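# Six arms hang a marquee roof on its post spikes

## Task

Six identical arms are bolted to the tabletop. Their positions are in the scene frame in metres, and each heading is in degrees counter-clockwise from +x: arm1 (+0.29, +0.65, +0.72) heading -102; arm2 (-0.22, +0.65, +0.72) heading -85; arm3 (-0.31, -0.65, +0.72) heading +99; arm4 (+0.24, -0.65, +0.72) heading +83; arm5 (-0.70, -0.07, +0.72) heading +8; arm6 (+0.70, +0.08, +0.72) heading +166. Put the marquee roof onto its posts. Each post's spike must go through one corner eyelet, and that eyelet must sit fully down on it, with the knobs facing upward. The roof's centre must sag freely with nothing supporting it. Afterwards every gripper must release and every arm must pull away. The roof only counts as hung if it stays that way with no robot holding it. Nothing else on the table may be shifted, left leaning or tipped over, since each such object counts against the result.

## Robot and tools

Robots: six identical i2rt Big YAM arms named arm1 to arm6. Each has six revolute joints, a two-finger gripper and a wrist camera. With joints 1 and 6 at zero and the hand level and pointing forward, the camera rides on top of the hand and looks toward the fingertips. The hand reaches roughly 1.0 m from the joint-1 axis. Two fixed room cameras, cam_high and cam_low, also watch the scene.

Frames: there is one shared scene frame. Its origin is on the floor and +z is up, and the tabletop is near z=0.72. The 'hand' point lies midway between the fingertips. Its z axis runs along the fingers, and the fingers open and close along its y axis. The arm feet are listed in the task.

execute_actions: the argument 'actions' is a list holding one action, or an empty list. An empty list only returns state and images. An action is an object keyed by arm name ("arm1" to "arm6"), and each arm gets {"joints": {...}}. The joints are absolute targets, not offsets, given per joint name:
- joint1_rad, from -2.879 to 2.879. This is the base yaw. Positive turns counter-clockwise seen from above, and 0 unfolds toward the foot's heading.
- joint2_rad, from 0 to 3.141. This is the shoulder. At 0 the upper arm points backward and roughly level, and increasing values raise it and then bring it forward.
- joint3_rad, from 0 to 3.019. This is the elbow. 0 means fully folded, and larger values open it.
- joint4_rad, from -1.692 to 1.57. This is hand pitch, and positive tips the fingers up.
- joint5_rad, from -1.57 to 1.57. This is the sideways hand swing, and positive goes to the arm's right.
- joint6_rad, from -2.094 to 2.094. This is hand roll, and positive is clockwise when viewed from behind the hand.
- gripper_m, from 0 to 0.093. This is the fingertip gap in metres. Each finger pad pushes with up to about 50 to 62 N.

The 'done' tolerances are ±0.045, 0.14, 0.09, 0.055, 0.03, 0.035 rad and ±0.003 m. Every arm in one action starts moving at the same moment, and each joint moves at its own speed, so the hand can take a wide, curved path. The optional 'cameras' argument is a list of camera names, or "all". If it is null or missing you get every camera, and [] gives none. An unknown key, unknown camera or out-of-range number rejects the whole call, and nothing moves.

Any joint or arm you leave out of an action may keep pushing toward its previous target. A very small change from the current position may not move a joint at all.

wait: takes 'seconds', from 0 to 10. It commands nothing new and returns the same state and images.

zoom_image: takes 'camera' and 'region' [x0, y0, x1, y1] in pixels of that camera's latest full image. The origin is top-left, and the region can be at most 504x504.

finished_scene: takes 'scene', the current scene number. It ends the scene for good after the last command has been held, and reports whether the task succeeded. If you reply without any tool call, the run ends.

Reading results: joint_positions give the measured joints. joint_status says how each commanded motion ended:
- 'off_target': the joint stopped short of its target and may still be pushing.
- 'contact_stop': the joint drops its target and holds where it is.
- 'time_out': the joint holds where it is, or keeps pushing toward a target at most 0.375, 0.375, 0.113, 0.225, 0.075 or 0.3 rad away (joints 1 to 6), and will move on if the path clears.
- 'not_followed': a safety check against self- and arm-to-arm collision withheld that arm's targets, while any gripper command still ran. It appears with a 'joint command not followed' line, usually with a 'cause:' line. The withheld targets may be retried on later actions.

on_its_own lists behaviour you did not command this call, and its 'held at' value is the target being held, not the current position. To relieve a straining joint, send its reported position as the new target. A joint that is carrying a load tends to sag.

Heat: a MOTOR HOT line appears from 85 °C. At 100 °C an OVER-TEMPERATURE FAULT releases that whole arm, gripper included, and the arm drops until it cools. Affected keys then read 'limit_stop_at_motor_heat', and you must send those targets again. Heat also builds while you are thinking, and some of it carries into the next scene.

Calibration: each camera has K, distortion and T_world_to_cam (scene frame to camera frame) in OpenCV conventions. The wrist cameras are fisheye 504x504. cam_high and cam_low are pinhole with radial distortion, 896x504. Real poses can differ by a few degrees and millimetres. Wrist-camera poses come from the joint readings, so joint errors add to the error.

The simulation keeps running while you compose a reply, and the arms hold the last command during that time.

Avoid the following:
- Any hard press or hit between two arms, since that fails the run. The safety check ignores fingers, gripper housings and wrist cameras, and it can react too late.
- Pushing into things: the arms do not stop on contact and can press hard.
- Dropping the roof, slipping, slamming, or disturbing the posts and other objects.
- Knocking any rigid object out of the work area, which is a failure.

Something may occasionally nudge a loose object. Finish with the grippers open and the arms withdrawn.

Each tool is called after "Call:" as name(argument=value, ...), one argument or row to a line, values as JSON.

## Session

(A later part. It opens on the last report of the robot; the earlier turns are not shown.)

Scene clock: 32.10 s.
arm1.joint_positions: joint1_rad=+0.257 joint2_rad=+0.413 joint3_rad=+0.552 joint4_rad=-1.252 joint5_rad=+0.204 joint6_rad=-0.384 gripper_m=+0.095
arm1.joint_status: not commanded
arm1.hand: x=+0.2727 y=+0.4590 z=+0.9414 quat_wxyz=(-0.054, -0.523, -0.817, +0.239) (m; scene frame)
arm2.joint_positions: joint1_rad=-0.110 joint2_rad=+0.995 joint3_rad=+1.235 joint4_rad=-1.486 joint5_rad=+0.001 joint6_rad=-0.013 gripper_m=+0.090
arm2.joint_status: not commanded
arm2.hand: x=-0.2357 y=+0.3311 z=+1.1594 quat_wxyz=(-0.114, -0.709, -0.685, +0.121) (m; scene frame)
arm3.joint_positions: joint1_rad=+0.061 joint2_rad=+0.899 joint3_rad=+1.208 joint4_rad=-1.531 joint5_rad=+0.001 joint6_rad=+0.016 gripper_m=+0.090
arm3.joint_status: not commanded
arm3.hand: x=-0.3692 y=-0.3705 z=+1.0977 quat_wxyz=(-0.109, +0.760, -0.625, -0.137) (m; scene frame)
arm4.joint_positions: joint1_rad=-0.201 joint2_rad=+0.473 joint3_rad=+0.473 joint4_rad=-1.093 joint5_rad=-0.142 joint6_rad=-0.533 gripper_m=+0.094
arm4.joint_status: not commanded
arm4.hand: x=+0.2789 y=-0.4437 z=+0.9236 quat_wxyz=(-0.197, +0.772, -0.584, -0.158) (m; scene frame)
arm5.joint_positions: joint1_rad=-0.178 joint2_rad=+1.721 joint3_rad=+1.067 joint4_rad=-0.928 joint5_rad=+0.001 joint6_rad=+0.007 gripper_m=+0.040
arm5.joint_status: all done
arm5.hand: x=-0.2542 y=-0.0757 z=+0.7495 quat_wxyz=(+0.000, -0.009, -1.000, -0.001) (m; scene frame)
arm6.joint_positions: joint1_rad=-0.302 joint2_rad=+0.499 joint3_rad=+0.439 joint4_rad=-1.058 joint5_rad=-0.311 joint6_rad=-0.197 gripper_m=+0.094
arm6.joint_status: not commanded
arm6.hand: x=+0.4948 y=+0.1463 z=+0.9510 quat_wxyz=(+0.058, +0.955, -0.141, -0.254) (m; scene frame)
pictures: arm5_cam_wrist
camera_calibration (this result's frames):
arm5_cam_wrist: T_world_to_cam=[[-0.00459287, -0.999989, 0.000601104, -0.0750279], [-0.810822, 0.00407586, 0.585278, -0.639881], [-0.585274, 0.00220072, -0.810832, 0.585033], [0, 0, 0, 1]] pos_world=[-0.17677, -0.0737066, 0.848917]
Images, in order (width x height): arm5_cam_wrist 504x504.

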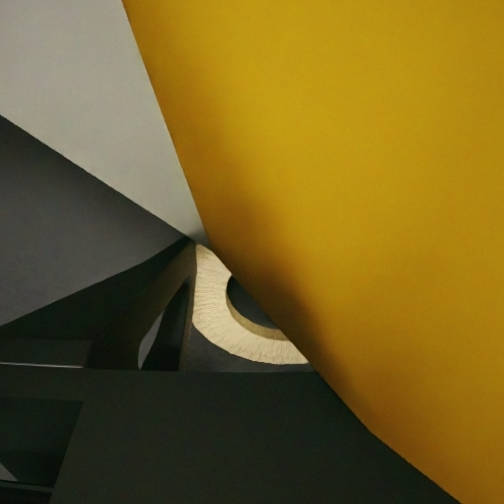

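Call:
execute_actions(
  actions=[
    {"arm5":{"joints":{"joint1_rad":-0.15,"joint2_rad":1.66,"joint3_rad":0.97,"joint4_rad":-0.9}}},
  ],
  cameras=[],
)

Call:
execute_actions(
  actions=[
    {"arm5":{"joints":{"joint2_rad":1.69,"joint3_rad":0.94,"joint4_rad":-0.85}}},
  ],
  cameras=["arm5_cam_wrist"],
)

Scene clock: 33.10 s.
arm1.joint_positions: joint1_rad=+0.257 joint2_rad=+0.413 joint3_rad=+0.552 joint4_rad=-1.252 joint5_rad=+0.204 joint6_rad=-0.384 gripper_m=+0.095
arm1.joint_status: not commanded
arm1.hand: x=+0.2727 y=+0.4590 z=+0.9414 quat_wxyz=(-0.054, -0.523, -0.817, +0.239) (m; scene frame)
arm2.joint_positions: joint1_rad=-0.110 joint2_rad=+0.995 joint3_rad=+1.235 joint4_rad=-1.486 joint5_rad=+0.001 joint6_rad=-0.013 gripper_m=+0.090
arm2.joint_status: not commanded
arm2.hand: x=-0.2357 y=+0.3311 z=+1.1594 quat_wxyz=(-0.114, -0.709, -0.685, +0.121) (m; scene frame)
arm3.joint_positions: joint1_rad=+0.061 joint2_rad=+0.899 joint3_rad=+1.208 joint4_rad=-1.531 joint5_rad=+0.001 joint6_rad=+0.016 gripper_m=+0.090
arm3.joint_status: not commanded
arm3.hand: x=-0.3692 y=-0.3705 z=+1.0977 quat_wxyz=(-0.109, +0.760, -0.625, -0.137) (m; scene frame)
arm4.joint_positions: joint1_rad=-0.201 joint2_rad=+0.473 joint3_rad=+0.473 joint4_rad=-1.093 joint5_rad=-0.142 joint6_rad=-0.533 gripper_m=+0.094
arm4.joint_status: not commanded
arm4.hand: x=+0.2789 y=-0.4437 z=+0.9236 quat_wxyz=(-0.197, +0.772, -0.584, -0.158) (m; scene frame)
arm5.joint_positions: joint1_rad=-0.154 joint2_rad=+1.659 joint3_rad=+0.978 joint4_rad=-0.903 joint5_rad=+0.001 joint6_rad=+0.004 gripper_m=+0.040
arm5.joint_status: all done
arm5.hand: x=-0.2842 y=-0.0652 z=+0.7481 quat_wxyz=(+0.002, +0.005, -1.000, +0.000) (m; scene frame)
arm6.joint_positions: joint1_rad=-0.302 joint2_rad=+0.499 joint3_rad=+0.439 joint4_rad=-1.058 joint5_rad=-0.311 joint6_rad=-0.197 gripper_m=+0.094
arm6.joint_status: not commanded
arm6.hand: x=+0.4948 y=+0.1463 z=+0.9510 quat_wxyz=(+0.058, +0.955, -0.141, -0.254) (m; scene frame)
pictures: none
No camera images: the call's "cameras" was empty. Leave "cameras" out to get every camera's image.

Scene clock: 33.80 s.
arm1.joint_positions: joint1_rad=+0.257 joint2_rad=+0.413 joint3_rad=+0.552 joint4_rad=-1.252 joint5_rad=+0.204 joint6_rad=-0.384 gripper_m=+0.095
arm1.joint_status: not commanded
arm1.hand: x=+0.2727 y=+0.4590 z=+0.9414 quat_wxyz=(-0.054, -0.523, -0.817, +0.239) (m; scene frame)
arm2.joint_positions: joint1_rad=-0.110 joint2_rad=+0.995 joint3_rad=+1.235 joint4_rad=-1.486 joint5_rad=+0.001 joint6_rad=-0.013 gripper_m=+0.090
arm2.joint_status: not commanded
arm2.hand: x=-0.2357 y=+0.3311 z=+1.1594 quat_wxyz=(-0.114, -0.709, -0.685, +0.121) (m; scene frame)
arm3.joint_positions: joint1_rad=+0.061 joint2_rad=+0.899 joint3_rad=+1.208 joint4_rad=-1.531 joint5_rad=+0.001 joint6_rad=+0.016 gripper_m=+0.090
arm3.joint_status: not commanded
arm3.hand: x=-0.3692 y=-0.3705 z=+1.0977 quat_wxyz=(-0.109, +0.760, -0.625, -0.137) (m; scene frame)
arm4.joint_positions: joint1_rad=-0.201 joint2_rad=+0.473 joint3_rad=+0.473 joint4_rad=-1.093 joint5_rad=-0.142 joint6_rad=-0.533 gripper_m=+0.094
arm4.joint_status: not commanded
arm4.hand: x=+0.2789 y=-0.4437 z=+0.9236 quat_wxyz=(-0.197, +0.772, -0.584, -0.158) (m; scene frame)
arm5.joint_positions: joint1_rad=-0.154 joint2_rad=+1.676 joint3_rad=+0.941 joint4_rad=-0.858 joint5_rad=+0.001 joint6_rad=+0.004 gripper_m=+0.040
arm5.joint_status: all done
arm5.hand: x=-0.2932 y=-0.0653 z=+0.7309 quat_wxyz=(+0.006, +0.005, -1.000, +0.000) (m; scene frame)
arm6.joint_positions: joint1_rad=-0.302 joint2_rad=+0.499 joint3_rad=+0.439 joint4_rad=-1.058 joint5_rad=-0.311 joint6_rad=-0.197 gripper_m=+0.094
arm6.joint_status: not commanded
arm6.hand: x=+0.4948 y=+0.1463 z=+0.9510 quat_wxyz=(+0.058, +0.955, -0.141, -0.254) (m; scene frame)
pictures: arm5_cam_wrist
camera_calibration (this result's frames):
arm5_cam_wrist: T_world_to_cam=[[0.0229023, -0.999737, 0.000758439, -0.0568226], [-0.803913, -0.0179653, 0.594475, -0.666809], [-0.594306, -0.0142246, -0.804113, 0.538364], [0, 0, 0, 1]] pos_world=[-0.214802, -0.0611291, 0.82935]
Images, in order (width x height): arm5_cam_wrist 504x504.

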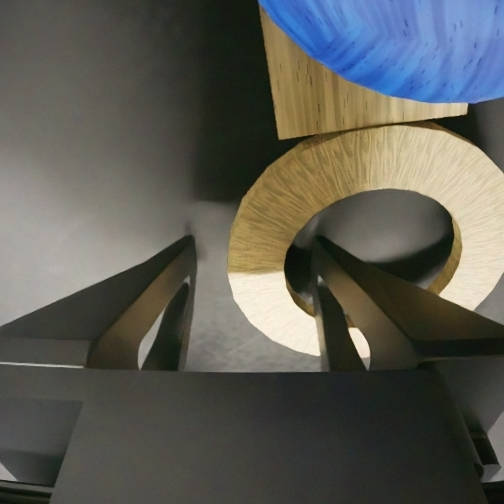

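Call:
execute_actions(
  actions=[
    {"arm5":{"joints":{"gripper_m":0.005}}},
  ],
  cameras=[],
)

Call:
execute_actions(
  actions=[
    {"arm5":{"joints":{"joint1_rad":0.5,"joint2_rad":1.66}}},
  ],
  cameras=["arm5_cam_wrist","cam_high"],
)

Scene clock: 34.77 s.
arm1.joint_positions: joint1_rad=+0.257 joint2_rad=+0.413 joint3_rad=+0.552 joint4_rad=-1.252 joint5_rad=+0.204 joint6_rad=-0.384 gripper_m=+0.095
arm1.joint_status: not commanded
arm1.hand: x=+0.2727 y=+0.4590 z=+0.9414 quat_wxyz=(-0.054, -0.523, -0.817, +0.239) (m; scene frame)
arm2.joint_positions: joint1_rad=-0.110 joint2_rad=+0.995 joint3_rad=+1.235 joint4_rad=-1.486 joint5_rad=+0.001 joint6_rad=-0.013 gripper_m=+0.090
arm2.joint_status: not commanded
arm2.hand: x=-0.2357 y=+0.3311 z=+1.1594 quat_wxyz=(-0.114, -0.709, -0.685, +0.121) (m; scene frame)
arm3.joint_positions: joint1_rad=+0.061 joint2_rad=+0.899 joint3_rad=+1.208 joint4_rad=-1.531 joint5_rad=+0.001 joint6_rad=+0.016 gripper_m=+0.090
arm3.joint_status: not commanded
arm3.hand: x=-0.3692 y=-0.3705 z=+1.0977 quat_wxyz=(-0.109, +0.760, -0.625, -0.137) (m; scene frame)
arm4.joint_positions: joint1_rad=-0.201 joint2_rad=+0.473 joint3_rad=+0.473 joint4_rad=-1.093 joint5_rad=-0.142 joint6_rad=-0.533 gripper_m=+0.094
arm4.joint_status: not commanded
arm4.hand: x=+0.2789 y=-0.4437 z=+0.9236 quat_wxyz=(-0.197, +0.772, -0.584, -0.158) (m; scene frame)
arm5.joint_positions: joint1_rad=-0.151 joint2_rad=+1.676 joint3_rad=+0.941 joint4_rad=-0.856 joint5_rad=-0.001 joint6_rad=-0.010 gripper_m=+0.016
arm5.joint_status: gripper_m off_target (ended at +0.016, target +0.005)
arm5.hand: x=-0.2927 y=-0.0640 z=+0.7309 quat_wxyz=(+0.005, +0.013, -1.000, -0.001) (m; scene frame)
arm6.joint_positions: joint1_rad=-0.302 joint2_rad=+0.499 joint3_rad=+0.439 joint4_rad=-1.058 joint5_rad=-0.311 joint6_rad=-0.197 gripper_m=+0.094
arm6.joint_status: not commanded
arm6.hand: x=+0.4948 y=+0.1463 z=+0.9510 quat_wxyz=(+0.058, +0.955, -0.141, -0.254) (m; scene frame)
pictures: none
No camera images: the call's "cameras" was empty. Leave "cameras" out to get every camera's image.

Scene clock: 36.10 s.
arm1.joint_positions: joint1_rad=+0.257 joint2_rad=+0.413 joint3_rad=+0.552 joint4_rad=-1.252 joint5_rad=+0.204 joint6_rad=-0.384 gripper_m=+0.095
arm1.joint_status: not commanded
arm1.hand: x=+0.2727 y=+0.4590 z=+0.9414 quat_wxyz=(-0.054, -0.523, -0.817, +0.239) (m; scene frame)
arm2.joint_positions: joint1_rad=-0.110 joint2_rad=+0.995 joint3_rad=+1.235 joint4_rad=-1.486 joint5_rad=+0.001 joint6_rad=-0.013 gripper_m=+0.090
arm2.joint_status: not commanded
arm2.hand: x=-0.2357 y=+0.3311 z=+1.1594 quat_wxyz=(-0.114, -0.709, -0.685, +0.121) (m; scene frame)
arm3.joint_positions: joint1_rad=+0.061 joint2_rad=+0.899 joint3_rad=+1.208 joint4_rad=-1.531 joint5_rad=+0.001 joint6_rad=+0.016 gripper_m=+0.090
arm3.joint_status: not commanded
arm3.hand: x=-0.3692 y=-0.3705 z=+1.0977 quat_wxyz=(-0.109, +0.760, -0.625, -0.137) (m; scene frame)
arm4.joint_positions: joint1_rad=-0.201 joint2_rad=+0.473 joint3_rad=+0.473 joint4_rad=-1.093 joint5_rad=-0.142 joint6_rad=-0.533 gripper_m=+0.094
arm4.joint_status: not commanded
arm4.hand: x=+0.2789 y=-0.4437 z=+0.9236 quat_wxyz=(-0.197, +0.772, -0.584, -0.158) (m; scene frame)
arm5.joint_positions: joint1_rad=+0.491 joint2_rad=+1.674 joint3_rad=+0.941 joint4_rad=-0.856 joint5_rad=+0.003 joint6_rad=+0.025 gripper_m=+0.016
arm5.joint_status: all done
arm5.hand: x=-0.3767 y=+0.1785 z=+0.7312 quat_wxyz=(+0.002, +0.311, -0.950, +0.005) (m; scene frame)
arm6.joint_positions: joint1_rad=-0.302 joint2_rad=+0.499 joint3_rad=+0.439 joint4_rad=-1.058 joint5_rad=-0.311 joint6_rad=-0.197 gripper_m=+0.094
arm6.joint_status: not commanded
arm6.hand: x=+0.4948 y=+0.1463 z=+0.9510 quat_wxyz=(+0.058, +0.955, -0.141, -0.254) (m; scene frame)
pictures: arm5_cam_wrist, cam_high
camera_calibration (this result's frames):
arm5_cam_wrist: T_world_to_cam=[[0.601827, -0.79857, 0.00948672, 0.364581], [-0.64729, -0.48079, 0.591487, -0.585988], [-0.467783, -0.362113, -0.806259, 0.603785], [0, 0, 0, 1]] pos_world=[-0.316278, 0.228045, 0.829952]
Images, in order (width x height): arm5_cam_wrist 504x504, cam_high 896x504.

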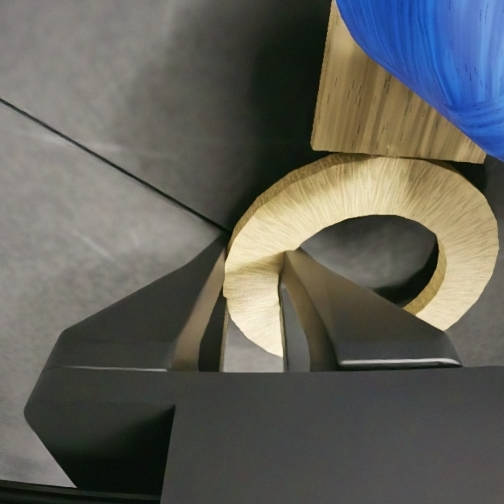

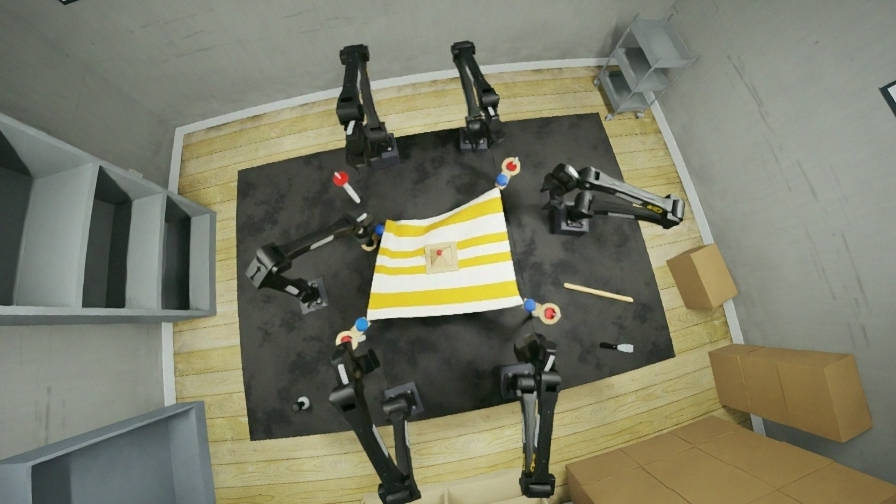

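Call:
execute_actions(
  actions=[
    {"arm5":{"joints":{"gripper_m":0.04}}},
  ],
  cameras=[],
)

Call:
execute_actions(
  actions=[
    {"arm5":{"joints":{"joint2_rad":0.9,"joint3_rad":0.8,"joint4_rad":-1.3}},"arm2":{"joints":{"joint1_rad":-0.19,"joint2_rad":1.62,"joint3_rad":1.2,"joint4_rad":-1.2}}},
  ],
  cameras=["arm2_cam_wrist","cam_high"],
)

Scene clock: 37.23 s.
arm1.joint_positions: joint1_rad=+0.257 joint2_rad=+0.413 joint3_rad=+0.552 joint4_rad=-1.252 joint5_rad=+0.204 joint6_rad=-0.384 gripper_m=+0.095
arm1.joint_status: not commanded
arm1.hand: x=+0.2727 y=+0.4590 z=+0.9414 quat_wxyz=(-0.054, -0.523, -0.817, +0.239) (m; scene frame)
arm2.joint_positions: joint1_rad=-0.110 joint2_rad=+0.995 joint3_rad=+1.235 joint4_rad=-1.486 joint5_rad=+0.001 joint6_rad=-0.013 gripper_m=+0.090
arm2.joint_status: not commanded
arm2.hand: x=-0.2357 y=+0.3311 z=+1.1594 quat_wxyz=(-0.114, -0.709, -0.685, +0.121) (m; scene frame)
arm3.joint_positions: joint1_rad=+0.061 joint2_rad=+0.899 joint3_rad=+1.208 joint4_rad=-1.531 joint5_rad=+0.001 joint6_rad=+0.016 gripper_m=+0.090
arm3.joint_status: not commanded
arm3.hand: x=-0.3692 y=-0.3705 z=+1.0977 quat_wxyz=(-0.109, +0.760, -0.625, -0.137) (m; scene frame)
arm4.joint_positions: joint1_rad=-0.201 joint2_rad=+0.473 joint3_rad=+0.473 joint4_rad=-1.093 joint5_rad=-0.142 joint6_rad=-0.533 gripper_m=+0.094
arm4.joint_status: not commanded
arm4.hand: x=+0.2789 y=-0.4437 z=+0.9236 quat_wxyz=(-0.197, +0.772, -0.584, -0.158) (m; scene frame)
arm5.joint_positions: joint1_rad=+0.491 joint2_rad=+1.673 joint3_rad=+0.941 joint4_rad=-0.856 joint5_rad=+0.002 joint6_rad=+0.008 gripper_m=+0.040
arm5.joint_status: all done
arm5.hand: x=-0.3770 y=+0.1788 z=+0.7314 quat_wxyz=(+0.002, +0.319, -0.948, +0.005) (m; scene frame)
arm6.joint_positions: joint1_rad=-0.302 joint2_rad=+0.499 joint3_rad=+0.439 joint4_rad=-1.058 joint5_rad=-0.311 joint6_rad=-0.197 gripper_m=+0.094
arm6.joint_status: not commanded
arm6.hand: x=+0.4948 y=+0.1463 z=+0.9510 quat_wxyz=(+0.058, +0.955, -0.141, -0.254) (m; scene frame)
pictures: none
No camera images: the call's "cameras" was empty. Leave "cameras" out to get every camera's image.

Scene clock: 38.53 s.
arm1.joint_positions: joint1_rad=+0.257 joint2_rad=+0.413 joint3_rad=+0.552 joint4_rad=-1.252 joint5_rad=+0.204 joint6_rad=-0.384 gripper_m=+0.095
arm1.joint_status: not commanded
arm1.hand: x=+0.2727 y=+0.4590 z=+0.9414 quat_wxyz=(-0.054, -0.523, -0.817, +0.239) (m; scene frame)
arm2.joint_positions: joint1_rad=-0.187 joint2_rad=+1.632 joint3_rad=+1.186 joint4_rad=-1.214 joint5_rad=+0.000 joint6_rad=-0.013 gripper_m=+0.090
arm2.joint_status: all done
arm2.hand: x=-0.2740 y=+0.2186 z=+0.9120 quat_wxyz=(+0.026, -0.744, -0.667, -0.031) (m; scene frame)
arm3.joint_positions: joint1_rad=+0.061 joint2_rad=+0.899 joint3_rad=+1.208 joint4_rad=-1.531 joint5_rad=+0.001 joint6_rad=+0.016 gripper_m=+0.090
arm3.joint_status: not commanded
arm3.hand: x=-0.3692 y=-0.3705 z=+1.0977 quat_wxyz=(-0.109, +0.760, -0.625, -0.137) (m; scene frame)
arm4.joint_positions: joint1_rad=-0.201 joint2_rad=+0.473 joint3_rad=+0.473 joint4_rad=-1.093 joint5_rad=-0.142 joint6_rad=-0.533 gripper_m=+0.094
arm4.joint_status: not commanded
arm4.hand: x=+0.2789 y=-0.4437 z=+0.9236 quat_wxyz=(-0.197, +0.772, -0.584, -0.158) (m; scene frame)
arm5.joint_positions: joint1_rad=+0.491 joint2_rad=+0.899 joint3_rad=+0.789 joint4_rad=-1.293 joint5_rad=+0.002 joint6_rad=+0.007 gripper_m=+0.040
arm5.joint_status: all done
arm5.hand: x=-0.4959 y=+0.0880 z=+0.9157 quat_wxyz=(-0.085, +0.319, -0.944, -0.026) (m; scene frame)
arm6.joint_positions: joint1_rad=-0.302 joint2_rad=+0.499 joint3_rad=+0.439 joint4_rad=-1.058 joint5_rad=-0.311 joint6_rad=-0.197 gripper_m=+0.094
arm6.joint_status: not commanded
arm6.hand: x=+0.4948 y=+0.1463 z=+0.9510 quat_wxyz=(+0.058, +0.955, -0.141, -0.254) (m; scene frame)
pictures: arm2_cam_wrist, cam_high
camera_calibration (this result's frames):
arm2_cam_wrist: T_world_to_cam=[[-0.994518, 0.101637, -0.0245706, -0.270229], [0.0621385, 0.763442, 0.642881, -0.724791], [0.0840986, 0.63783, -0.765572, 0.699389], [0, 0, 0, 1]] pos_world=[-0.282528, 0.134709, 0.994747]
Images, in order (width x height): arm2_cam_wrist 504x504, cam_high 896x504.

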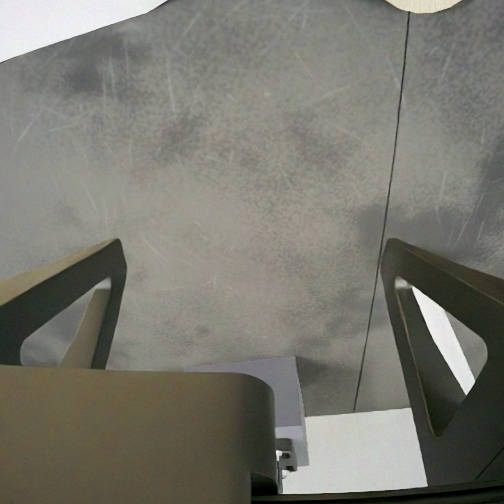

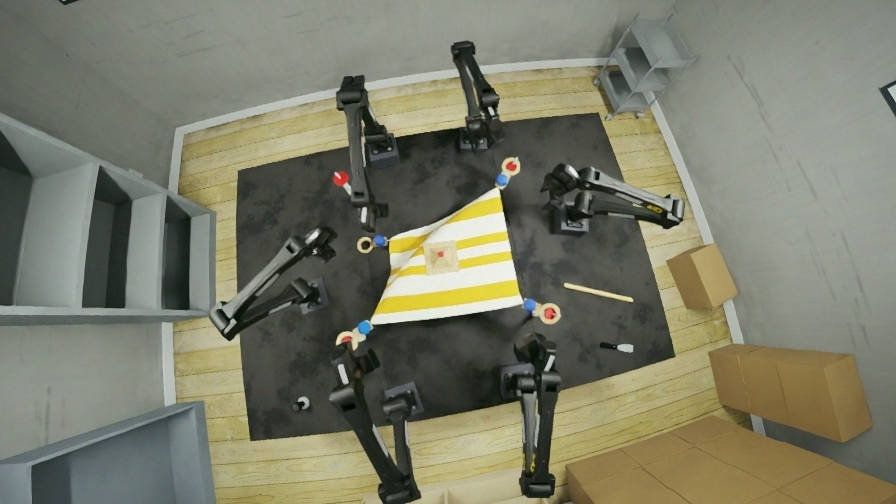

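Call:
execute_actions(
  actions=[
    {"arm2":{"joints":{"joint1_rad":-0.17,"joint2_rad":1.9,"joint3_rad":1.51,"joint4_rad":-1.18}},"arm5":{"joints":{"joint1_rad":0.2,"joint2_rad":0.3,"joint3_rad":0.5}}},
  ],
  cameras=["arm2_cam_wrist"],
)

Scene clock: 40.03 s.
arm1.joint_positions: joint1_rad=+0.257 joint2_rad=+0.413 joint3_rad=+0.552 joint4_rad=-1.252 joint5_rad=+0.204 joint6_rad=-0.384 gripper_m=+0.095
arm1.joint_status: not commanded
arm1.hand: x=+0.2727 y=+0.4590 z=+0.9414 quat_wxyz=(-0.054, -0.523, -0.817, +0.239) (m; scene frame)
arm2.joint_positions: joint1_rad=-0.181 joint2_rad=+1.904 joint3_rad=+1.464 joint4_rad=-1.189 joint5_rad=+0.000 joint6_rad=-0.013 gripper_m=+0.090
arm2.joint_status: all done
arm2.hand: x=-0.2837 y=+0.1133 z=+0.8761 quat_wxyz=(+0.016, -0.743, -0.669, -0.019) (m; scene frame)
arm3.joint_positions: joint1_rad=+0.061 joint2_rad=+0.899 joint3_rad=+1.208 joint4_rad=-1.531 joint5_rad=+0.001 joint6_rad=+0.016 gripper_m=+0.090
arm3.joint_status: not commanded
arm3.hand: x=-0.3692 y=-0.3705 z=+1.0977 quat_wxyz=(-0.109, +0.760, -0.625, -0.137) (m; scene frame)
arm4.joint_positions: joint1_rad=-0.201 joint2_rad=+0.473 joint3_rad=+0.473 joint4_rad=-1.093 joint5_rad=-0.142 joint6_rad=-0.533 gripper_m=+0.094
arm4.joint_status: not commanded
arm4.hand: x=+0.2789 y=-0.4437 z=+0.9236 quat_wxyz=(-0.197, +0.772, -0.584, -0.158) (m; scene frame)
arm5.joint_positions: joint1_rad=+0.207 joint2_rad=+0.302 joint3_rad=+0.497 joint4_rad=-1.297 joint5_rad=+0.001 joint6_rad=+0.006 gripper_m=+0.040
arm5.joint_status: all done
arm5.hand: x=-0.5468 y=-0.0102 z=+0.8928 quat_wxyz=(-0.234, +0.178, -0.955, -0.043) (m; scene frame)
arm6.joint_positions: joint1_rad=-0.302 joint2_rad=+0.499 joint3_rad=+0.439 joint4_rad=-1.058 joint5_rad=-0.311 joint6_rad=-0.197 gripper_m=+0.094
arm6.joint_status: not commanded
arm6.hand: x=+0.4948 y=+0.1463 z=+0.9510 quat_wxyz=(+0.058, +0.955, -0.141, -0.254) (m; scene frame)
pictures: arm2_cam_wrist
camera_calibration (this result's frames):
arm2_cam_wrist: T_world_to_cam=[[-0.995202, 0.0948826, -0.0238729, -0.270038], [0.0597614, 0.7827, 0.619524, -0.603102], [0.0774673, 0.615125, -0.784615, 0.75726], [0, 0, 0, 1]] pos_world=[-0.291363, 0.0318608, 0.961347]
Images, in order (width x height): arm2_cam_wrist 504x504.

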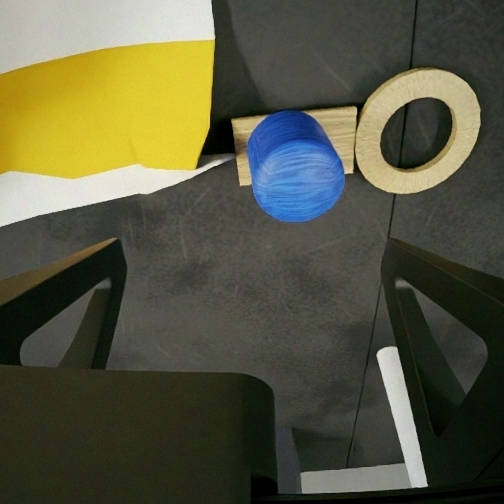

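Call:
execute_actions(
  actions=[
    {"arm2":{"joints":{"joint1_rad":-0.215,"joint2_rad":1.98,"joint3_rad":1.31,"joint4_rad":-0.94}}},
  ],
  cameras=["arm2_cam_wrist"],
)

Scene clock: 41.57 s.
arm1.joint_positions: joint1_rad=+0.257 joint2_rad=+0.413 joint3_rad=+0.552 joint4_rad=-1.252 joint5_rad=+0.204 joint6_rad=-0.384 gripper_m=+0.095
arm1.joint_status: not commanded
arm1.hand: x=+0.2727 y=+0.4590 z=+0.9414 quat_wxyz=(-0.054, -0.523, -0.817, +0.239) (m; scene frame)
arm2.joint_positions: joint1_rad=-0.211 joint2_rad=+1.990 joint3_rad=+1.294 joint4_rad=-0.956 joint5_rad=+0.000 joint6_rad=-0.013 gripper_m=+0.090
arm2.joint_status: all done
arm2.hand: x=-0.2952 y=+0.1442 z=+0.7766 quat_wxyz=(+0.023, -0.752, -0.658, -0.028) (m; scene frame)
arm3.joint_positions: joint1_rad=+0.061 joint2_rad=+0.899 joint3_rad=+1.208 joint4_rad=-1.531 joint5_rad=+0.001 joint6_rad=+0.016 gripper_m=+0.090
arm3.joint_status: not commanded
arm3.hand: x=-0.3692 y=-0.3705 z=+1.0977 quat_wxyz=(-0.109, +0.760, -0.625, -0.137) (m; scene frame)
arm4.joint_positions: joint1_rad=-0.201 joint2_rad=+0.473 joint3_rad=+0.473 joint4_rad=-1.093 joint5_rad=-0.142 joint6_rad=-0.533 gripper_m=+0.094
arm4.joint_status: not commanded
arm4.hand: x=+0.2789 y=-0.4437 z=+0.9236 quat_wxyz=(-0.197, +0.772, -0.584, -0.158) (m; scene frame)
arm5.joint_positions: joint1_rad=+0.207 joint2_rad=+0.302 joint3_rad=+0.497 joint4_rad=-1.297 joint5_rad=+0.001 joint6_rad=+0.006 gripper_m=+0.040
arm5.joint_status: not commanded
arm5.hand: x=-0.5468 y=-0.0102 z=+0.8928 quat_wxyz=(-0.234, +0.178, -0.955, -0.043) (m; scene frame)
arm6.joint_positions: joint1_rad=-0.302 joint2_rad=+0.499 joint3_rad=+0.439 joint4_rad=-1.058 joint5_rad=-0.311 joint6_rad=-0.197 gripper_m=+0.094
arm6.joint_status: not commanded
arm6.hand: x=+0.4948 y=+0.1463 z=+0.9510 quat_wxyz=(+0.058, +0.955, -0.141, -0.254) (m; scene frame)
pictures: arm2_cam_wrist
camera_calibration (this result's frames):
arm2_cam_wrist: T_world_to_cam=[[-0.991855, 0.124971, -0.0246146, -0.289602], [0.0807027, 0.766102, 0.637633, -0.570501], [0.0985428, 0.630453, -0.769947, 0.653667], [0, 0, 0, 1]] pos_world=[-0.305616, 0.0611479, 0.859931]
Images, in order (width x height): arm2_cam_wrist 504x504.

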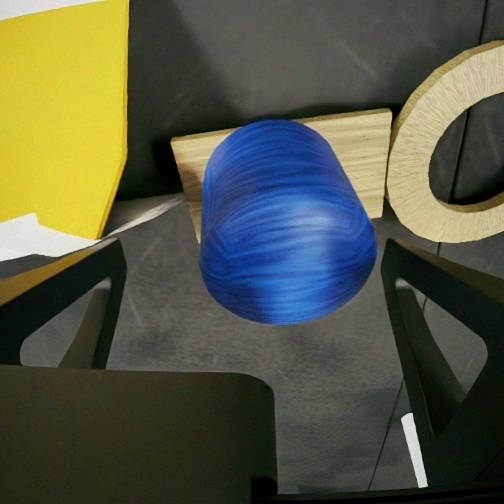

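Call:
execute_actions(
  actions=[
    {"arm2":{"joints":{"joint1_rad":-0.25,"joint2_rad":2.03,"joint3_rad":1.33,"joint4_rad":-0.90}}},
  ],
  cameras=["arm2_cam_wrist"],
)

Scene clock: 42.57 s.
arm1.joint_positions: joint1_rad=+0.257 joint2_rad=+0.413 joint3_rad=+0.552 joint4_rad=-1.252 joint5_rad=+0.204 joint6_rad=-0.384 gripper_m=+0.095
arm1.joint_status: not commanded
arm1.hand: x=+0.2727 y=+0.4590 z=+0.9414 quat_wxyz=(-0.054, -0.523, -0.817, +0.239) (m; scene frame)
arm2.joint_positions: joint1_rad=-0.248 joint2_rad=+2.018 joint3_rad=+1.294 joint4_rad=-0.917 joint5_rad=+0.000 joint6_rad=-0.013 gripper_m=+0.090
arm2.joint_status: all done
arm2.hand: x=-0.3147 y=+0.1427 z=+0.7621 quat_wxyz=(+0.019, -0.765, -0.644, -0.025) (m; scene frame)
arm3.joint_positions: joint1_rad=+0.061 joint2_rad=+0.899 joint3_rad=+1.208 joint4_rad=-1.531 joint5_rad=+0.001 joint6_rad=+0.016 gripper_m=+0.090
arm3.joint_status: not commanded
arm3.hand: x=-0.3692 y=-0.3705 z=+1.0977 quat_wxyz=(-0.109, +0.760, -0.625, -0.137) (m; scene frame)
arm4.joint_positions: joint1_rad=-0.201 joint2_rad=+0.473 joint3_rad=+0.473 joint4_rad=-1.093 joint5_rad=-0.142 joint6_rad=-0.533 gripper_m=+0.094
arm4.joint_status: not commanded
arm4.hand: x=+0.2789 y=-0.4437 z=+0.9236 quat_wxyz=(-0.197, +0.772, -0.584, -0.158) (m; scene frame)
arm5.joint_positions: joint1_rad=+0.207 joint2_rad=+0.302 joint3_rad=+0.497 joint4_rad=-1.297 joint5_rad=+0.001 joint6_rad=+0.006 gripper_m=+0.040
arm5.joint_status: not commanded
arm5.hand: x=-0.5468 y=-0.0102 z=+0.8928 quat_wxyz=(-0.234, +0.178, -0.955, -0.043) (m; scene frame)
arm6.joint_positions: joint1_rad=-0.302 joint2_rad=+0.499 joint3_rad=+0.439 joint4_rad=-1.058 joint5_rad=-0.311 joint6_rad=-0.197 gripper_m=+0.094
arm6.joint_status: not commanded
arm6.hand: x=+0.4948 y=+0.1463 z=+0.9510 quat_wxyz=(+0.058, +0.955, -0.141, -0.254) (m; scene frame)
pictures: arm2_cam_wrist
camera_calibration (this result's frames):
arm2_cam_wrist: T_world_to_cam=[[-0.986594, 0.161321, -0.0246644, -0.312586], [0.110137, 0.769707, 0.628825, -0.543075], [0.120427, 0.617678, -0.777156, 0.659668], [0, 0, 0, 1]] pos_world=[-0.328024, 0.0609729, 0.846454]
Images, in order (width x height): arm2_cam_wrist 504x504.

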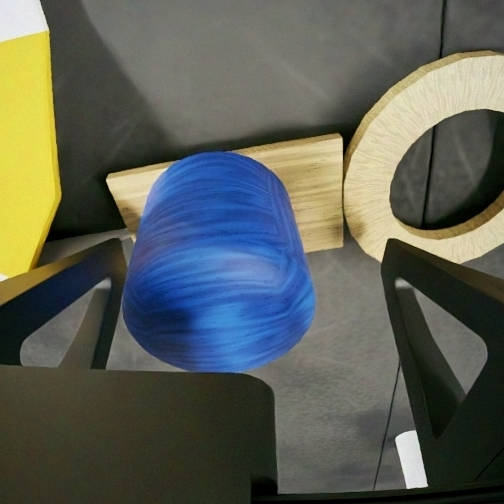

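Call:
execute_actions(
  actions=[
    {"arm2":{"joints":{"gripper_m":0.03}}},
  ],
  cameras=[],
)

Call:
execute_actions(
  actions=[
    {"arm2":{"joints":{"joint2_rad":1.5,"joint3_rad":1.5,"joint4_rad":-1.6}}},
  ],
  cameras=[],
)

Call:
execute_actions(
  actions=[
    {"arm2":{"joints":{"joint1_rad":-0.41,"joint6_rad":0.5,"joint2_rad":1.24,"joint3_rad":1.36,"joint4_rad":-1.68}}},
  ],
  cameras=["arm2_cam_wrist","cam_low"],
)

Call:
zoom_image(
  camera="cam_low",
  region=[400,100,600,230],
)

Scene clock: 43.93 s.
arm1.joint_positions: joint1_rad=+0.257 joint2_rad=+0.413 joint3_rad=+0.552 joint4_rad=-1.252 joint5_rad=+0.204 joint6_rad=-0.384 gripper_m=+0.095
arm1.joint_status: not commanded
arm1.hand: x=+0.2727 y=+0.4590 z=+0.9414 quat_wxyz=(-0.054, -0.523, -0.817, +0.239) (m; scene frame)
arm2.joint_positions: joint1_rad=-0.248 joint2_rad=+2.018 joint3_rad=+1.294 joint4_rad=-0.917 joint5_rad=+0.000 joint6_rad=-0.012 gripper_m=+0.048
arm2.joint_status: gripper_m off_target (ended at +0.048, target +0.030)
arm2.hand: x=-0.3146 y=+0.1426 z=+0.7621 quat_wxyz=(+0.019, -0.765, -0.644, -0.025) (m; scene frame)
arm3.joint_positions: joint1_rad=+0.061 joint2_rad=+0.899 joint3_rad=+1.208 joint4_rad=-1.531 joint5_rad=+0.001 joint6_rad=+0.016 gripper_m=+0.090
arm3.joint_status: not commanded
arm3.hand: x=-0.3692 y=-0.3705 z=+1.0977 quat_wxyz=(-0.109, +0.760, -0.625, -0.137) (m; scene frame)
arm4.joint_positions: joint1_rad=-0.201 joint2_rad=+0.473 joint3_rad=+0.473 joint4_rad=-1.093 joint5_rad=-0.142 joint6_rad=-0.533 gripper_m=+0.094
arm4.joint_status: not commanded
arm4.hand: x=+0.2789 y=-0.4437 z=+0.9236 quat_wxyz=(-0.197, +0.772, -0.584, -0.158) (m; scene frame)
arm5.joint_positions: joint1_rad=+0.207 joint2_rad=+0.302 joint3_rad=+0.497 joint4_rad=-1.297 joint5_rad=+0.001 joint6_rad=+0.006 gripper_m=+0.040
arm5.joint_status: not commanded
arm5.hand: x=-0.5468 y=-0.0102 z=+0.8928 quat_wxyz=(-0.234, +0.178, -0.955, -0.043) (m; scene frame)
arm6.joint_positions: joint1_rad=-0.302 joint2_rad=+0.499 joint3_rad=+0.439 joint4_rad=-1.058 joint5_rad=-0.311 joint6_rad=-0.197 gripper_m=+0.094
arm6.joint_status: not commanded
arm6.hand: x=+0.4948 y=+0.1463 z=+0.9510 quat_wxyz=(+0.058, +0.955, -0.141, -0.254) (m; scene frame)
pictures: none
No camera images: the call's "cameras" was empty. Leave "cameras" out to get every camera's image.

Scene clock: 45.47 s.
arm1.joint_positions: joint1_rad=+0.257 joint2_rad=+0.413 joint3_rad=+0.552 joint4_rad=-1.252 joint5_rad=+0.204 joint6_rad=-0.384 gripper_m=+0.095
arm1.joint_status: not commanded
arm1.hand: x=+0.2727 y=+0.4590 z=+0.9414 quat_wxyz=(-0.054, -0.523, -0.817, +0.239) (m; scene frame)
arm2.joint_positions: joint1_rad=-0.248 joint2_rad=+1.512 joint3_rad=+1.484 joint4_rad=-1.580 joint5_rad=+0.000 joint6_rad=-0.010 gripper_m=+0.048
arm2.joint_status: all done
arm2.hand: x=-0.3009 y=+0.2198 z=+1.0733 quat_wxyz=(+0.009, -0.766, -0.643, -0.012) (m; scene frame)
arm3.joint_positions: joint1_rad=+0.061 joint2_rad=+0.899 joint3_rad=+1.208 joint4_rad=-1.531 joint5_rad=+0.001 joint6_rad=+0.016 gripper_m=+0.090
arm3.joint_status: not commanded
arm3.hand: x=-0.3692 y=-0.3705 z=+1.0977 quat_wxyz=(-0.109, +0.760, -0.625, -0.137) (m; scene frame)
arm4.joint_positions: joint1_rad=-0.201 joint2_rad=+0.473 joint3_rad=+0.473 joint4_rad=-1.093 joint5_rad=-0.142 joint6_rad=-0.533 gripper_m=+0.094
arm4.joint_status: not commanded
arm4.hand: x=+0.2789 y=-0.4437 z=+0.9236 quat_wxyz=(-0.197, +0.772, -0.584, -0.158) (m; scene frame)
arm5.joint_positions: joint1_rad=+0.207 joint2_rad=+0.302 joint3_rad=+0.497 joint4_rad=-1.297 joint5_rad=+0.001 joint6_rad=+0.006 gripper_m=+0.040
arm5.joint_status: not commanded
arm5.hand: x=-0.5468 y=-0.0102 z=+0.8928 quat_wxyz=(-0.234, +0.178, -0.955, -0.043) (m; scene frame)
arm6.joint_positions: joint1_rad=-0.302 joint2_rad=+0.499 joint3_rad=+0.439 joint4_rad=-1.058 joint5_rad=-0.311 joint6_rad=-0.197 gripper_m=+0.094
arm6.joint_status: not commanded
arm6.hand: x=+0.4948 y=+0.1463 z=+0.9510 quat_wxyz=(+0.058, +0.955, -0.141, -0.254) (m; scene frame)
pictures: none
No camera images: the call's "cameras" was empty. Leave "cameras" out to get every camera's image.

Scene clock: 46.97 s.
arm1.joint_positions: joint1_rad=+0.257 joint2_rad=+0.413 joint3_rad=+0.552 joint4_rad=-1.252 joint5_rad=+0.204 joint6_rad=-0.384 gripper_m=+0.095
arm1.joint_status: not commanded
arm1.hand: x=+0.2727 y=+0.4590 z=+0.9414 quat_wxyz=(-0.054, -0.523, -0.817, +0.239) (m; scene frame)
arm2.joint_positions: joint1_rad=-0.410 joint2_rad=+1.246 joint3_rad=+1.346 joint4_rad=-1.657 joint5_rad=-0.008 joint6_rad=+0.486 gripper_m=+0.048
arm2.joint_status: all done
arm2.hand: x=-0.3374 y=+0.3241 z=+1.1196 quat_wxyz=(-0.012, -0.932, -0.361, +0.002) (m; scene frame)
arm3.joint_positions: joint1_rad=+0.061 joint2_rad=+0.899 joint3_rad=+1.208 joint4_rad=-1.531 joint5_rad=+0.001 joint6_rad=+0.016 gripper_m=+0.090
arm3.joint_status: not commanded
arm3.hand: x=-0.3692 y=-0.3705 z=+1.0977 quat_wxyz=(-0.109, +0.760, -0.625, -0.137) (m; scene frame)
arm4.joint_positions: joint1_rad=-0.201 joint2_rad=+0.473 joint3_rad=+0.473 joint4_rad=-1.093 joint5_rad=-0.142 joint6_rad=-0.533 gripper_m=+0.094
arm4.joint_status: not commanded
arm4.hand: x=+0.2789 y=-0.4437 z=+0.9236 quat_wxyz=(-0.197, +0.772, -0.584, -0.158) (m; scene frame)
arm5.joint_positions: joint1_rad=+0.207 joint2_rad=+0.302 joint3_rad=+0.497 joint4_rad=-1.297 joint5_rad=+0.001 joint6_rad=+0.006 gripper_m=+0.040
arm5.joint_status: not commanded
arm5.hand: x=-0.5468 y=-0.0102 z=+0.8928 quat_wxyz=(-0.234, +0.178, -0.955, -0.043) (m; scene frame)
arm6.joint_positions: joint1_rad=-0.302 joint2_rad=+0.499 joint3_rad=+0.439 joint4_rad=-1.058 joint5_rad=-0.311 joint6_rad=-0.197 gripper_m=+0.094
arm6.joint_status: not commanded
arm6.hand: x=+0.4948 y=+0.1463 z=+0.9510 quat_wxyz=(+0.058, +0.955, -0.141, -0.254) (m; scene frame)
pictures: arm2_cam_wrist, cam_low
camera_calibration (this result's frames):
arm2_cam_wrist: T_world_to_cam=[[-0.680943, 0.731159, -0.041512, -0.418146], [0.585913, 0.577925, 0.568074, -0.614285], [0.439343, 0.362504, -0.82193, 1.06858], [0, 0, 0, 1]] pos_world=[-0.394291, 0.273377, 1.2099]
Images, in order (width x height): arm2_cam_wrist 504x504, cam_low 896x504.

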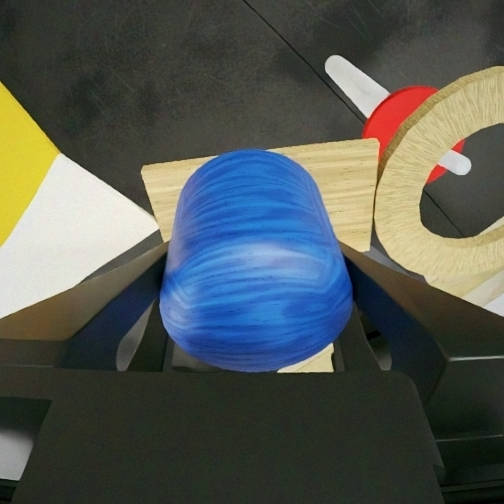

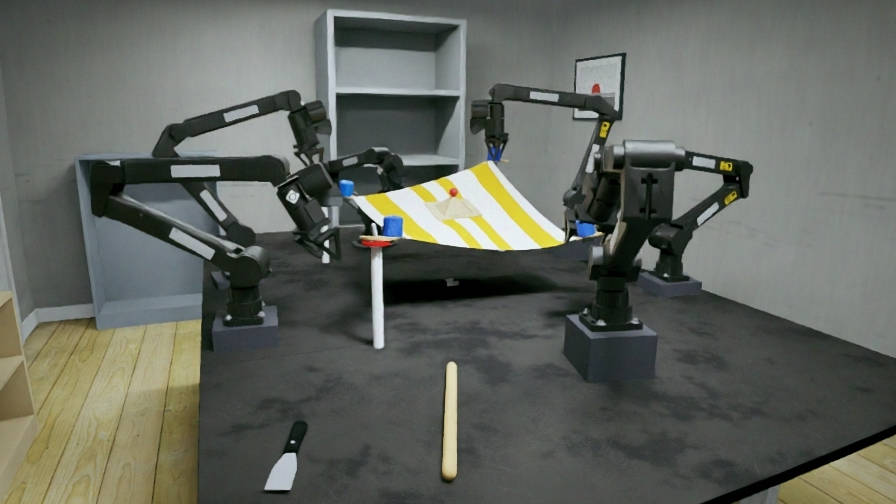

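Region (400, 100, 600, 230) of cam_low's 896x504 image, scaled by 2.520, with more detail than that image has; it fills the top 328 rows of this view, and the rest is white.

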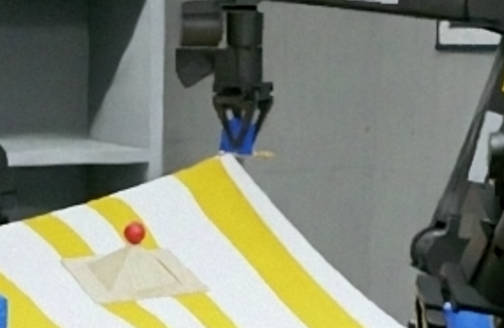

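Call:
execute_actions(
  actions=[
    {"arm2":{"joints":{"joint1_rad":-0.43,"joint2_rad":1.19,"joint3_rad":1.22,"joint4_rad":-1.62}}},
  ],
  cameras=["arm2_cam_wrist"],
)

Scene clock: 48.27 s.
arm1.joint_positions: joint1_rad=+0.257 joint2_rad=+0.413 joint3_rad=+0.552 joint4_rad=-1.252 joint5_rad=+0.204 joint6_rad=-0.384 gripper_m=+0.095
arm1.joint_status: not commanded
arm1.hand: x=+0.2727 y=+0.4590 z=+0.9414 quat_wxyz=(-0.054, -0.523, -0.817, +0.239) (m; scene frame)
arm2.joint_positions: joint1_rad=-0.410 joint2_rad=+1.208 joint3_rad=+1.209 joint4_rad=-1.620 joint5_rad=-0.009 joint6_rad=+0.494 gripper_m=+0.048
arm2.joint_status: all done
arm2.hand: x=-0.3278 y=+0.3497 z=+1.0796 quat_wxyz=(+0.011, -0.934, -0.357, -0.018) (m; scene frame)
arm3.joint_positions: joint1_rad=+0.061 joint2_rad=+0.899 joint3_rad=+1.208 joint4_rad=-1.531 joint5_rad=+0.001 joint6_rad=+0.016 gripper_m=+0.090
arm3.joint_status: not commanded
arm3.hand: x=-0.3692 y=-0.3705 z=+1.0977 quat_wxyz=(-0.109, +0.760, -0.625, -0.137) (m; scene frame)
arm4.joint_positions: joint1_rad=-0.201 joint2_rad=+0.473 joint3_rad=+0.473 joint4_rad=-1.093 joint5_rad=-0.142 joint6_rad=-0.533 gripper_m=+0.094
arm4.joint_status: not commanded
arm4.hand: x=+0.2789 y=-0.4437 z=+0.9236 quat_wxyz=(-0.197, +0.772, -0.584, -0.158) (m; scene frame)
arm5.joint_positions: joint1_rad=+0.207 joint2_rad=+0.302 joint3_rad=+0.497 joint4_rad=-1.297 joint5_rad=+0.001 joint6_rad=+0.006 gripper_m=+0.040
arm5.joint_status: not commanded
arm5.hand: x=-0.5468 y=-0.0102 z=+0.8928 quat_wxyz=(-0.234, +0.178, -0.955, -0.043) (m; scene frame)
arm6.joint_positions: joint1_rad=-0.302 joint2_rad=+0.499 joint3_rad=+0.439 joint4_rad=-1.058 joint5_rad=-0.311 joint6_rad=-0.197 gripper_m=+0.094
arm6.joint_status: not commanded
arm6.hand: x=+0.4948 y=+0.1463 z=+0.9510 quat_wxyz=(+0.058, +0.955, -0.141, -0.254) (m; scene frame)
pictures: arm2_cam_wrist
camera_calibration (this result's frames):
arm2_cam_wrist: T_world_to_cam=[[-0.674584, 0.738064, -0.014065, -0.461994], [0.57738, 0.5394, 0.612928, -0.649727], [0.459967, 0.40535, -0.790013, 0.979494], [0, 0, 0, 1]] pos_world=[-0.387049, 0.294405, 1.16555]
Images, in order (width x height): arm2_cam_wrist 504x504.

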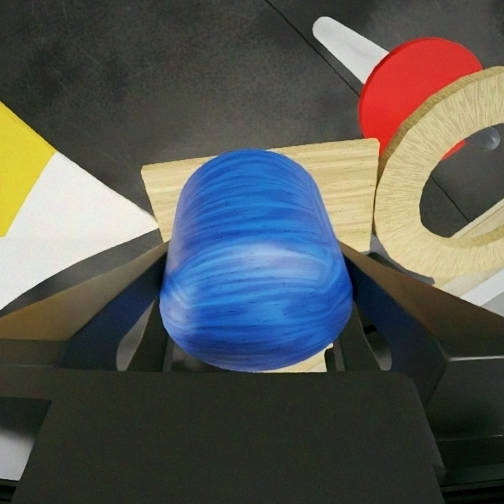

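Call:
execute_actions(
  actions=[
    {"arm2":{"joints":{"joint1_rad":-0.475,"joint4_rad":-1.56}}},
  ],
  cameras=["arm2_cam_wrist"],
)

Scene clock: 49.20 s.
arm1.joint_positions: joint1_rad=+0.257 joint2_rad=+0.413 joint3_rad=+0.552 joint4_rad=-1.252 joint5_rad=+0.204 joint6_rad=-0.384 gripper_m=+0.095
arm1.joint_status: not commanded
arm1.hand: x=+0.2727 y=+0.4590 z=+0.9414 quat_wxyz=(-0.054, -0.523, -0.817, +0.239) (m; scene frame)
arm2.joint_positions: joint1_rad=-0.456 joint2_rad=+1.208 joint3_rad=+1.209 joint4_rad=-1.566 joint5_rad=-0.012 joint6_rad=+0.494 gripper_m=+0.048
arm2.joint_status: all done
arm2.hand: x=-0.3463 y=+0.3425 z=+1.0793 quat_wxyz=(-0.010, -0.942, -0.336, -0.001) (m; scene frame)
arm3.joint_positions: joint1_rad=+0.061 joint2_rad=+0.899 joint3_rad=+1.208 joint4_rad=-1.531 joint5_rad=+0.001 joint6_rad=+0.016 gripper_m=+0.090
arm3.joint_status: not commanded
arm3.hand: x=-0.3692 y=-0.3705 z=+1.0977 quat_wxyz=(-0.109, +0.760, -0.625, -0.137) (m; scene frame)
arm4.joint_positions: joint1_rad=-0.201 joint2_rad=+0.473 joint3_rad=+0.473 joint4_rad=-1.093 joint5_rad=-0.142 joint6_rad=-0.533 gripper_m=+0.094
arm4.joint_status: not commanded
arm4.hand: x=+0.2789 y=-0.4437 z=+0.9236 quat_wxyz=(-0.197, +0.772, -0.584, -0.158) (m; scene frame)
arm5.joint_positions: joint1_rad=+0.207 joint2_rad=+0.302 joint3_rad=+0.497 joint4_rad=-1.297 joint5_rad=+0.001 joint6_rad=+0.006 gripper_m=+0.040
arm5.joint_status: not commanded
arm5.hand: x=-0.5468 y=-0.0102 z=+0.8928 quat_wxyz=(-0.234, +0.178, -0.955, -0.043) (m; scene frame)
arm6.joint_positions: joint1_rad=-0.302 joint2_rad=+0.499 joint3_rad=+0.439 joint4_rad=-1.058 joint5_rad=-0.311 joint6_rad=-0.197 gripper_m=+0.094
arm6.joint_status: not commanded
arm6.hand: x=+0.4948 y=+0.1463 z=+0.9510 quat_wxyz=(+0.058, +0.955, -0.141, -0.254) (m; scene frame)
pictures: arm2_cam_wrist
camera_calibration (this result's frames):
arm2_cam_wrist: T_world_to_cam=[[-0.640142, 0.767115, -0.0418576, -0.437197], [0.612374, 0.542397, 0.575156, -0.58316], [0.463915, 0.342549, -0.816972, 1.04271], [0, 0, 0, 1]] pos_world=[-0.406484, 0.294505, 1.16897]
Images, in order (width x height): arm2_cam_wrist 504x504.

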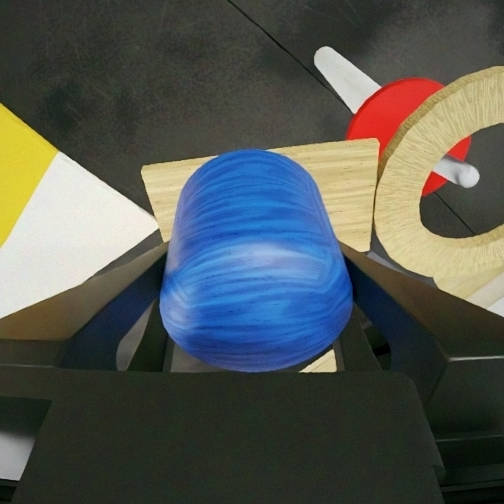

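Call:
execute_actions(
  actions=[
    {"arm2":{"joints":{"joint2_rad":1.175,"joint3_rad":1.08,"joint4_rad":-1.47}}},
  ],
  cameras=["arm2_cam_wrist"],
)

Scene clock: 50.30 s.
arm1.joint_positions: joint1_rad=+0.257 joint2_rad=+0.413 joint3_rad=+0.552 joint4_rad=-1.252 joint5_rad=+0.204 joint6_rad=-0.384 gripper_m=+0.095
arm1.joint_status: not commanded
arm1.hand: x=+0.2727 y=+0.4590 z=+0.9414 quat_wxyz=(-0.054, -0.523, -0.817, +0.239) (m; scene frame)
arm2.joint_positions: joint1_rad=-0.456 joint2_rad=+1.189 joint3_rad=+1.068 joint4_rad=-1.470 joint5_rad=-0.013 joint6_rad=+0.494 gripper_m=+0.048
arm2.joint_status: all done
arm2.hand: x=-0.3399 y=+0.3573 z=+1.0315 quat_wxyz=(-0.001, -0.942, -0.336, -0.010) (m; scene frame)
arm3.joint_positions: joint1_rad=+0.061 joint2_rad=+0.899 joint3_rad=+1.208 joint4_rad=-1.531 joint5_rad=+0.001 joint6_rad=+0.016 gripper_m=+0.090
arm3.joint_status: not commanded
arm3.hand: x=-0.3692 y=-0.3705 z=+1.0977 quat_wxyz=(-0.109, +0.760, -0.625, -0.137) (m; scene frame)
arm4.joint_positions: joint1_rad=-0.201 joint2_rad=+0.473 joint3_rad=+0.473 joint4_rad=-1.093 joint5_rad=-0.142 joint6_rad=-0.533 gripper_m=+0.094
arm4.joint_status: not commanded
arm4.hand: x=+0.2789 y=-0.4437 z=+0.9236 quat_wxyz=(-0.197, +0.772, -0.584, -0.158) (m; scene frame)
arm5.joint_positions: joint1_rad=+0.207 joint2_rad=+0.302 joint3_rad=+0.497 joint4_rad=-1.297 joint5_rad=+0.001 joint6_rad=+0.006 gripper_m=+0.040
arm5.joint_status: not commanded
arm5.hand: x=-0.5468 y=-0.0102 z=+0.8928 quat_wxyz=(-0.234, +0.178, -0.955, -0.043) (m; scene frame)
arm6.joint_positions: joint1_rad=-0.302 joint2_rad=+0.499 joint3_rad=+0.439 joint4_rad=-1.058 joint5_rad=-0.311 joint6_rad=-0.197 gripper_m=+0.094
arm6.joint_status: not commanded
arm6.hand: x=+0.4948 y=+0.1463 z=+0.9510 quat_wxyz=(+0.058, +0.955, -0.141, -0.254) (m; scene frame)
pictures: arm2_cam_wrist
camera_calibration (this result's frames):
arm2_cam_wrist: T_world_to_cam=[[-0.639825, 0.767923, -0.0302965, -0.458519], [0.60603, 0.528396, 0.59458, -0.58477], [0.4726, 0.362067, -0.803465, 0.977616], [0, 0, 0, 1]] pos_world=[-0.401005, 0.307135, 1.11928]
Images, in order (width x height): arm2_cam_wrist 504x504.

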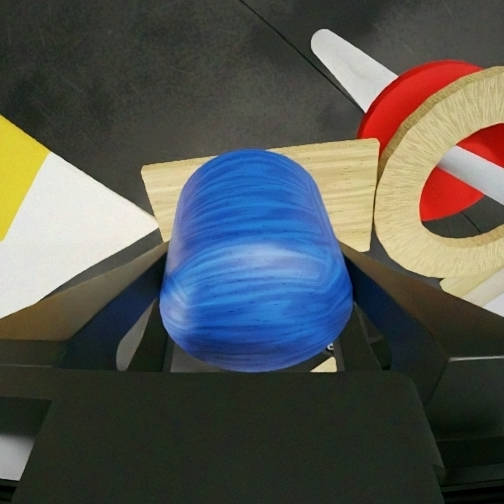

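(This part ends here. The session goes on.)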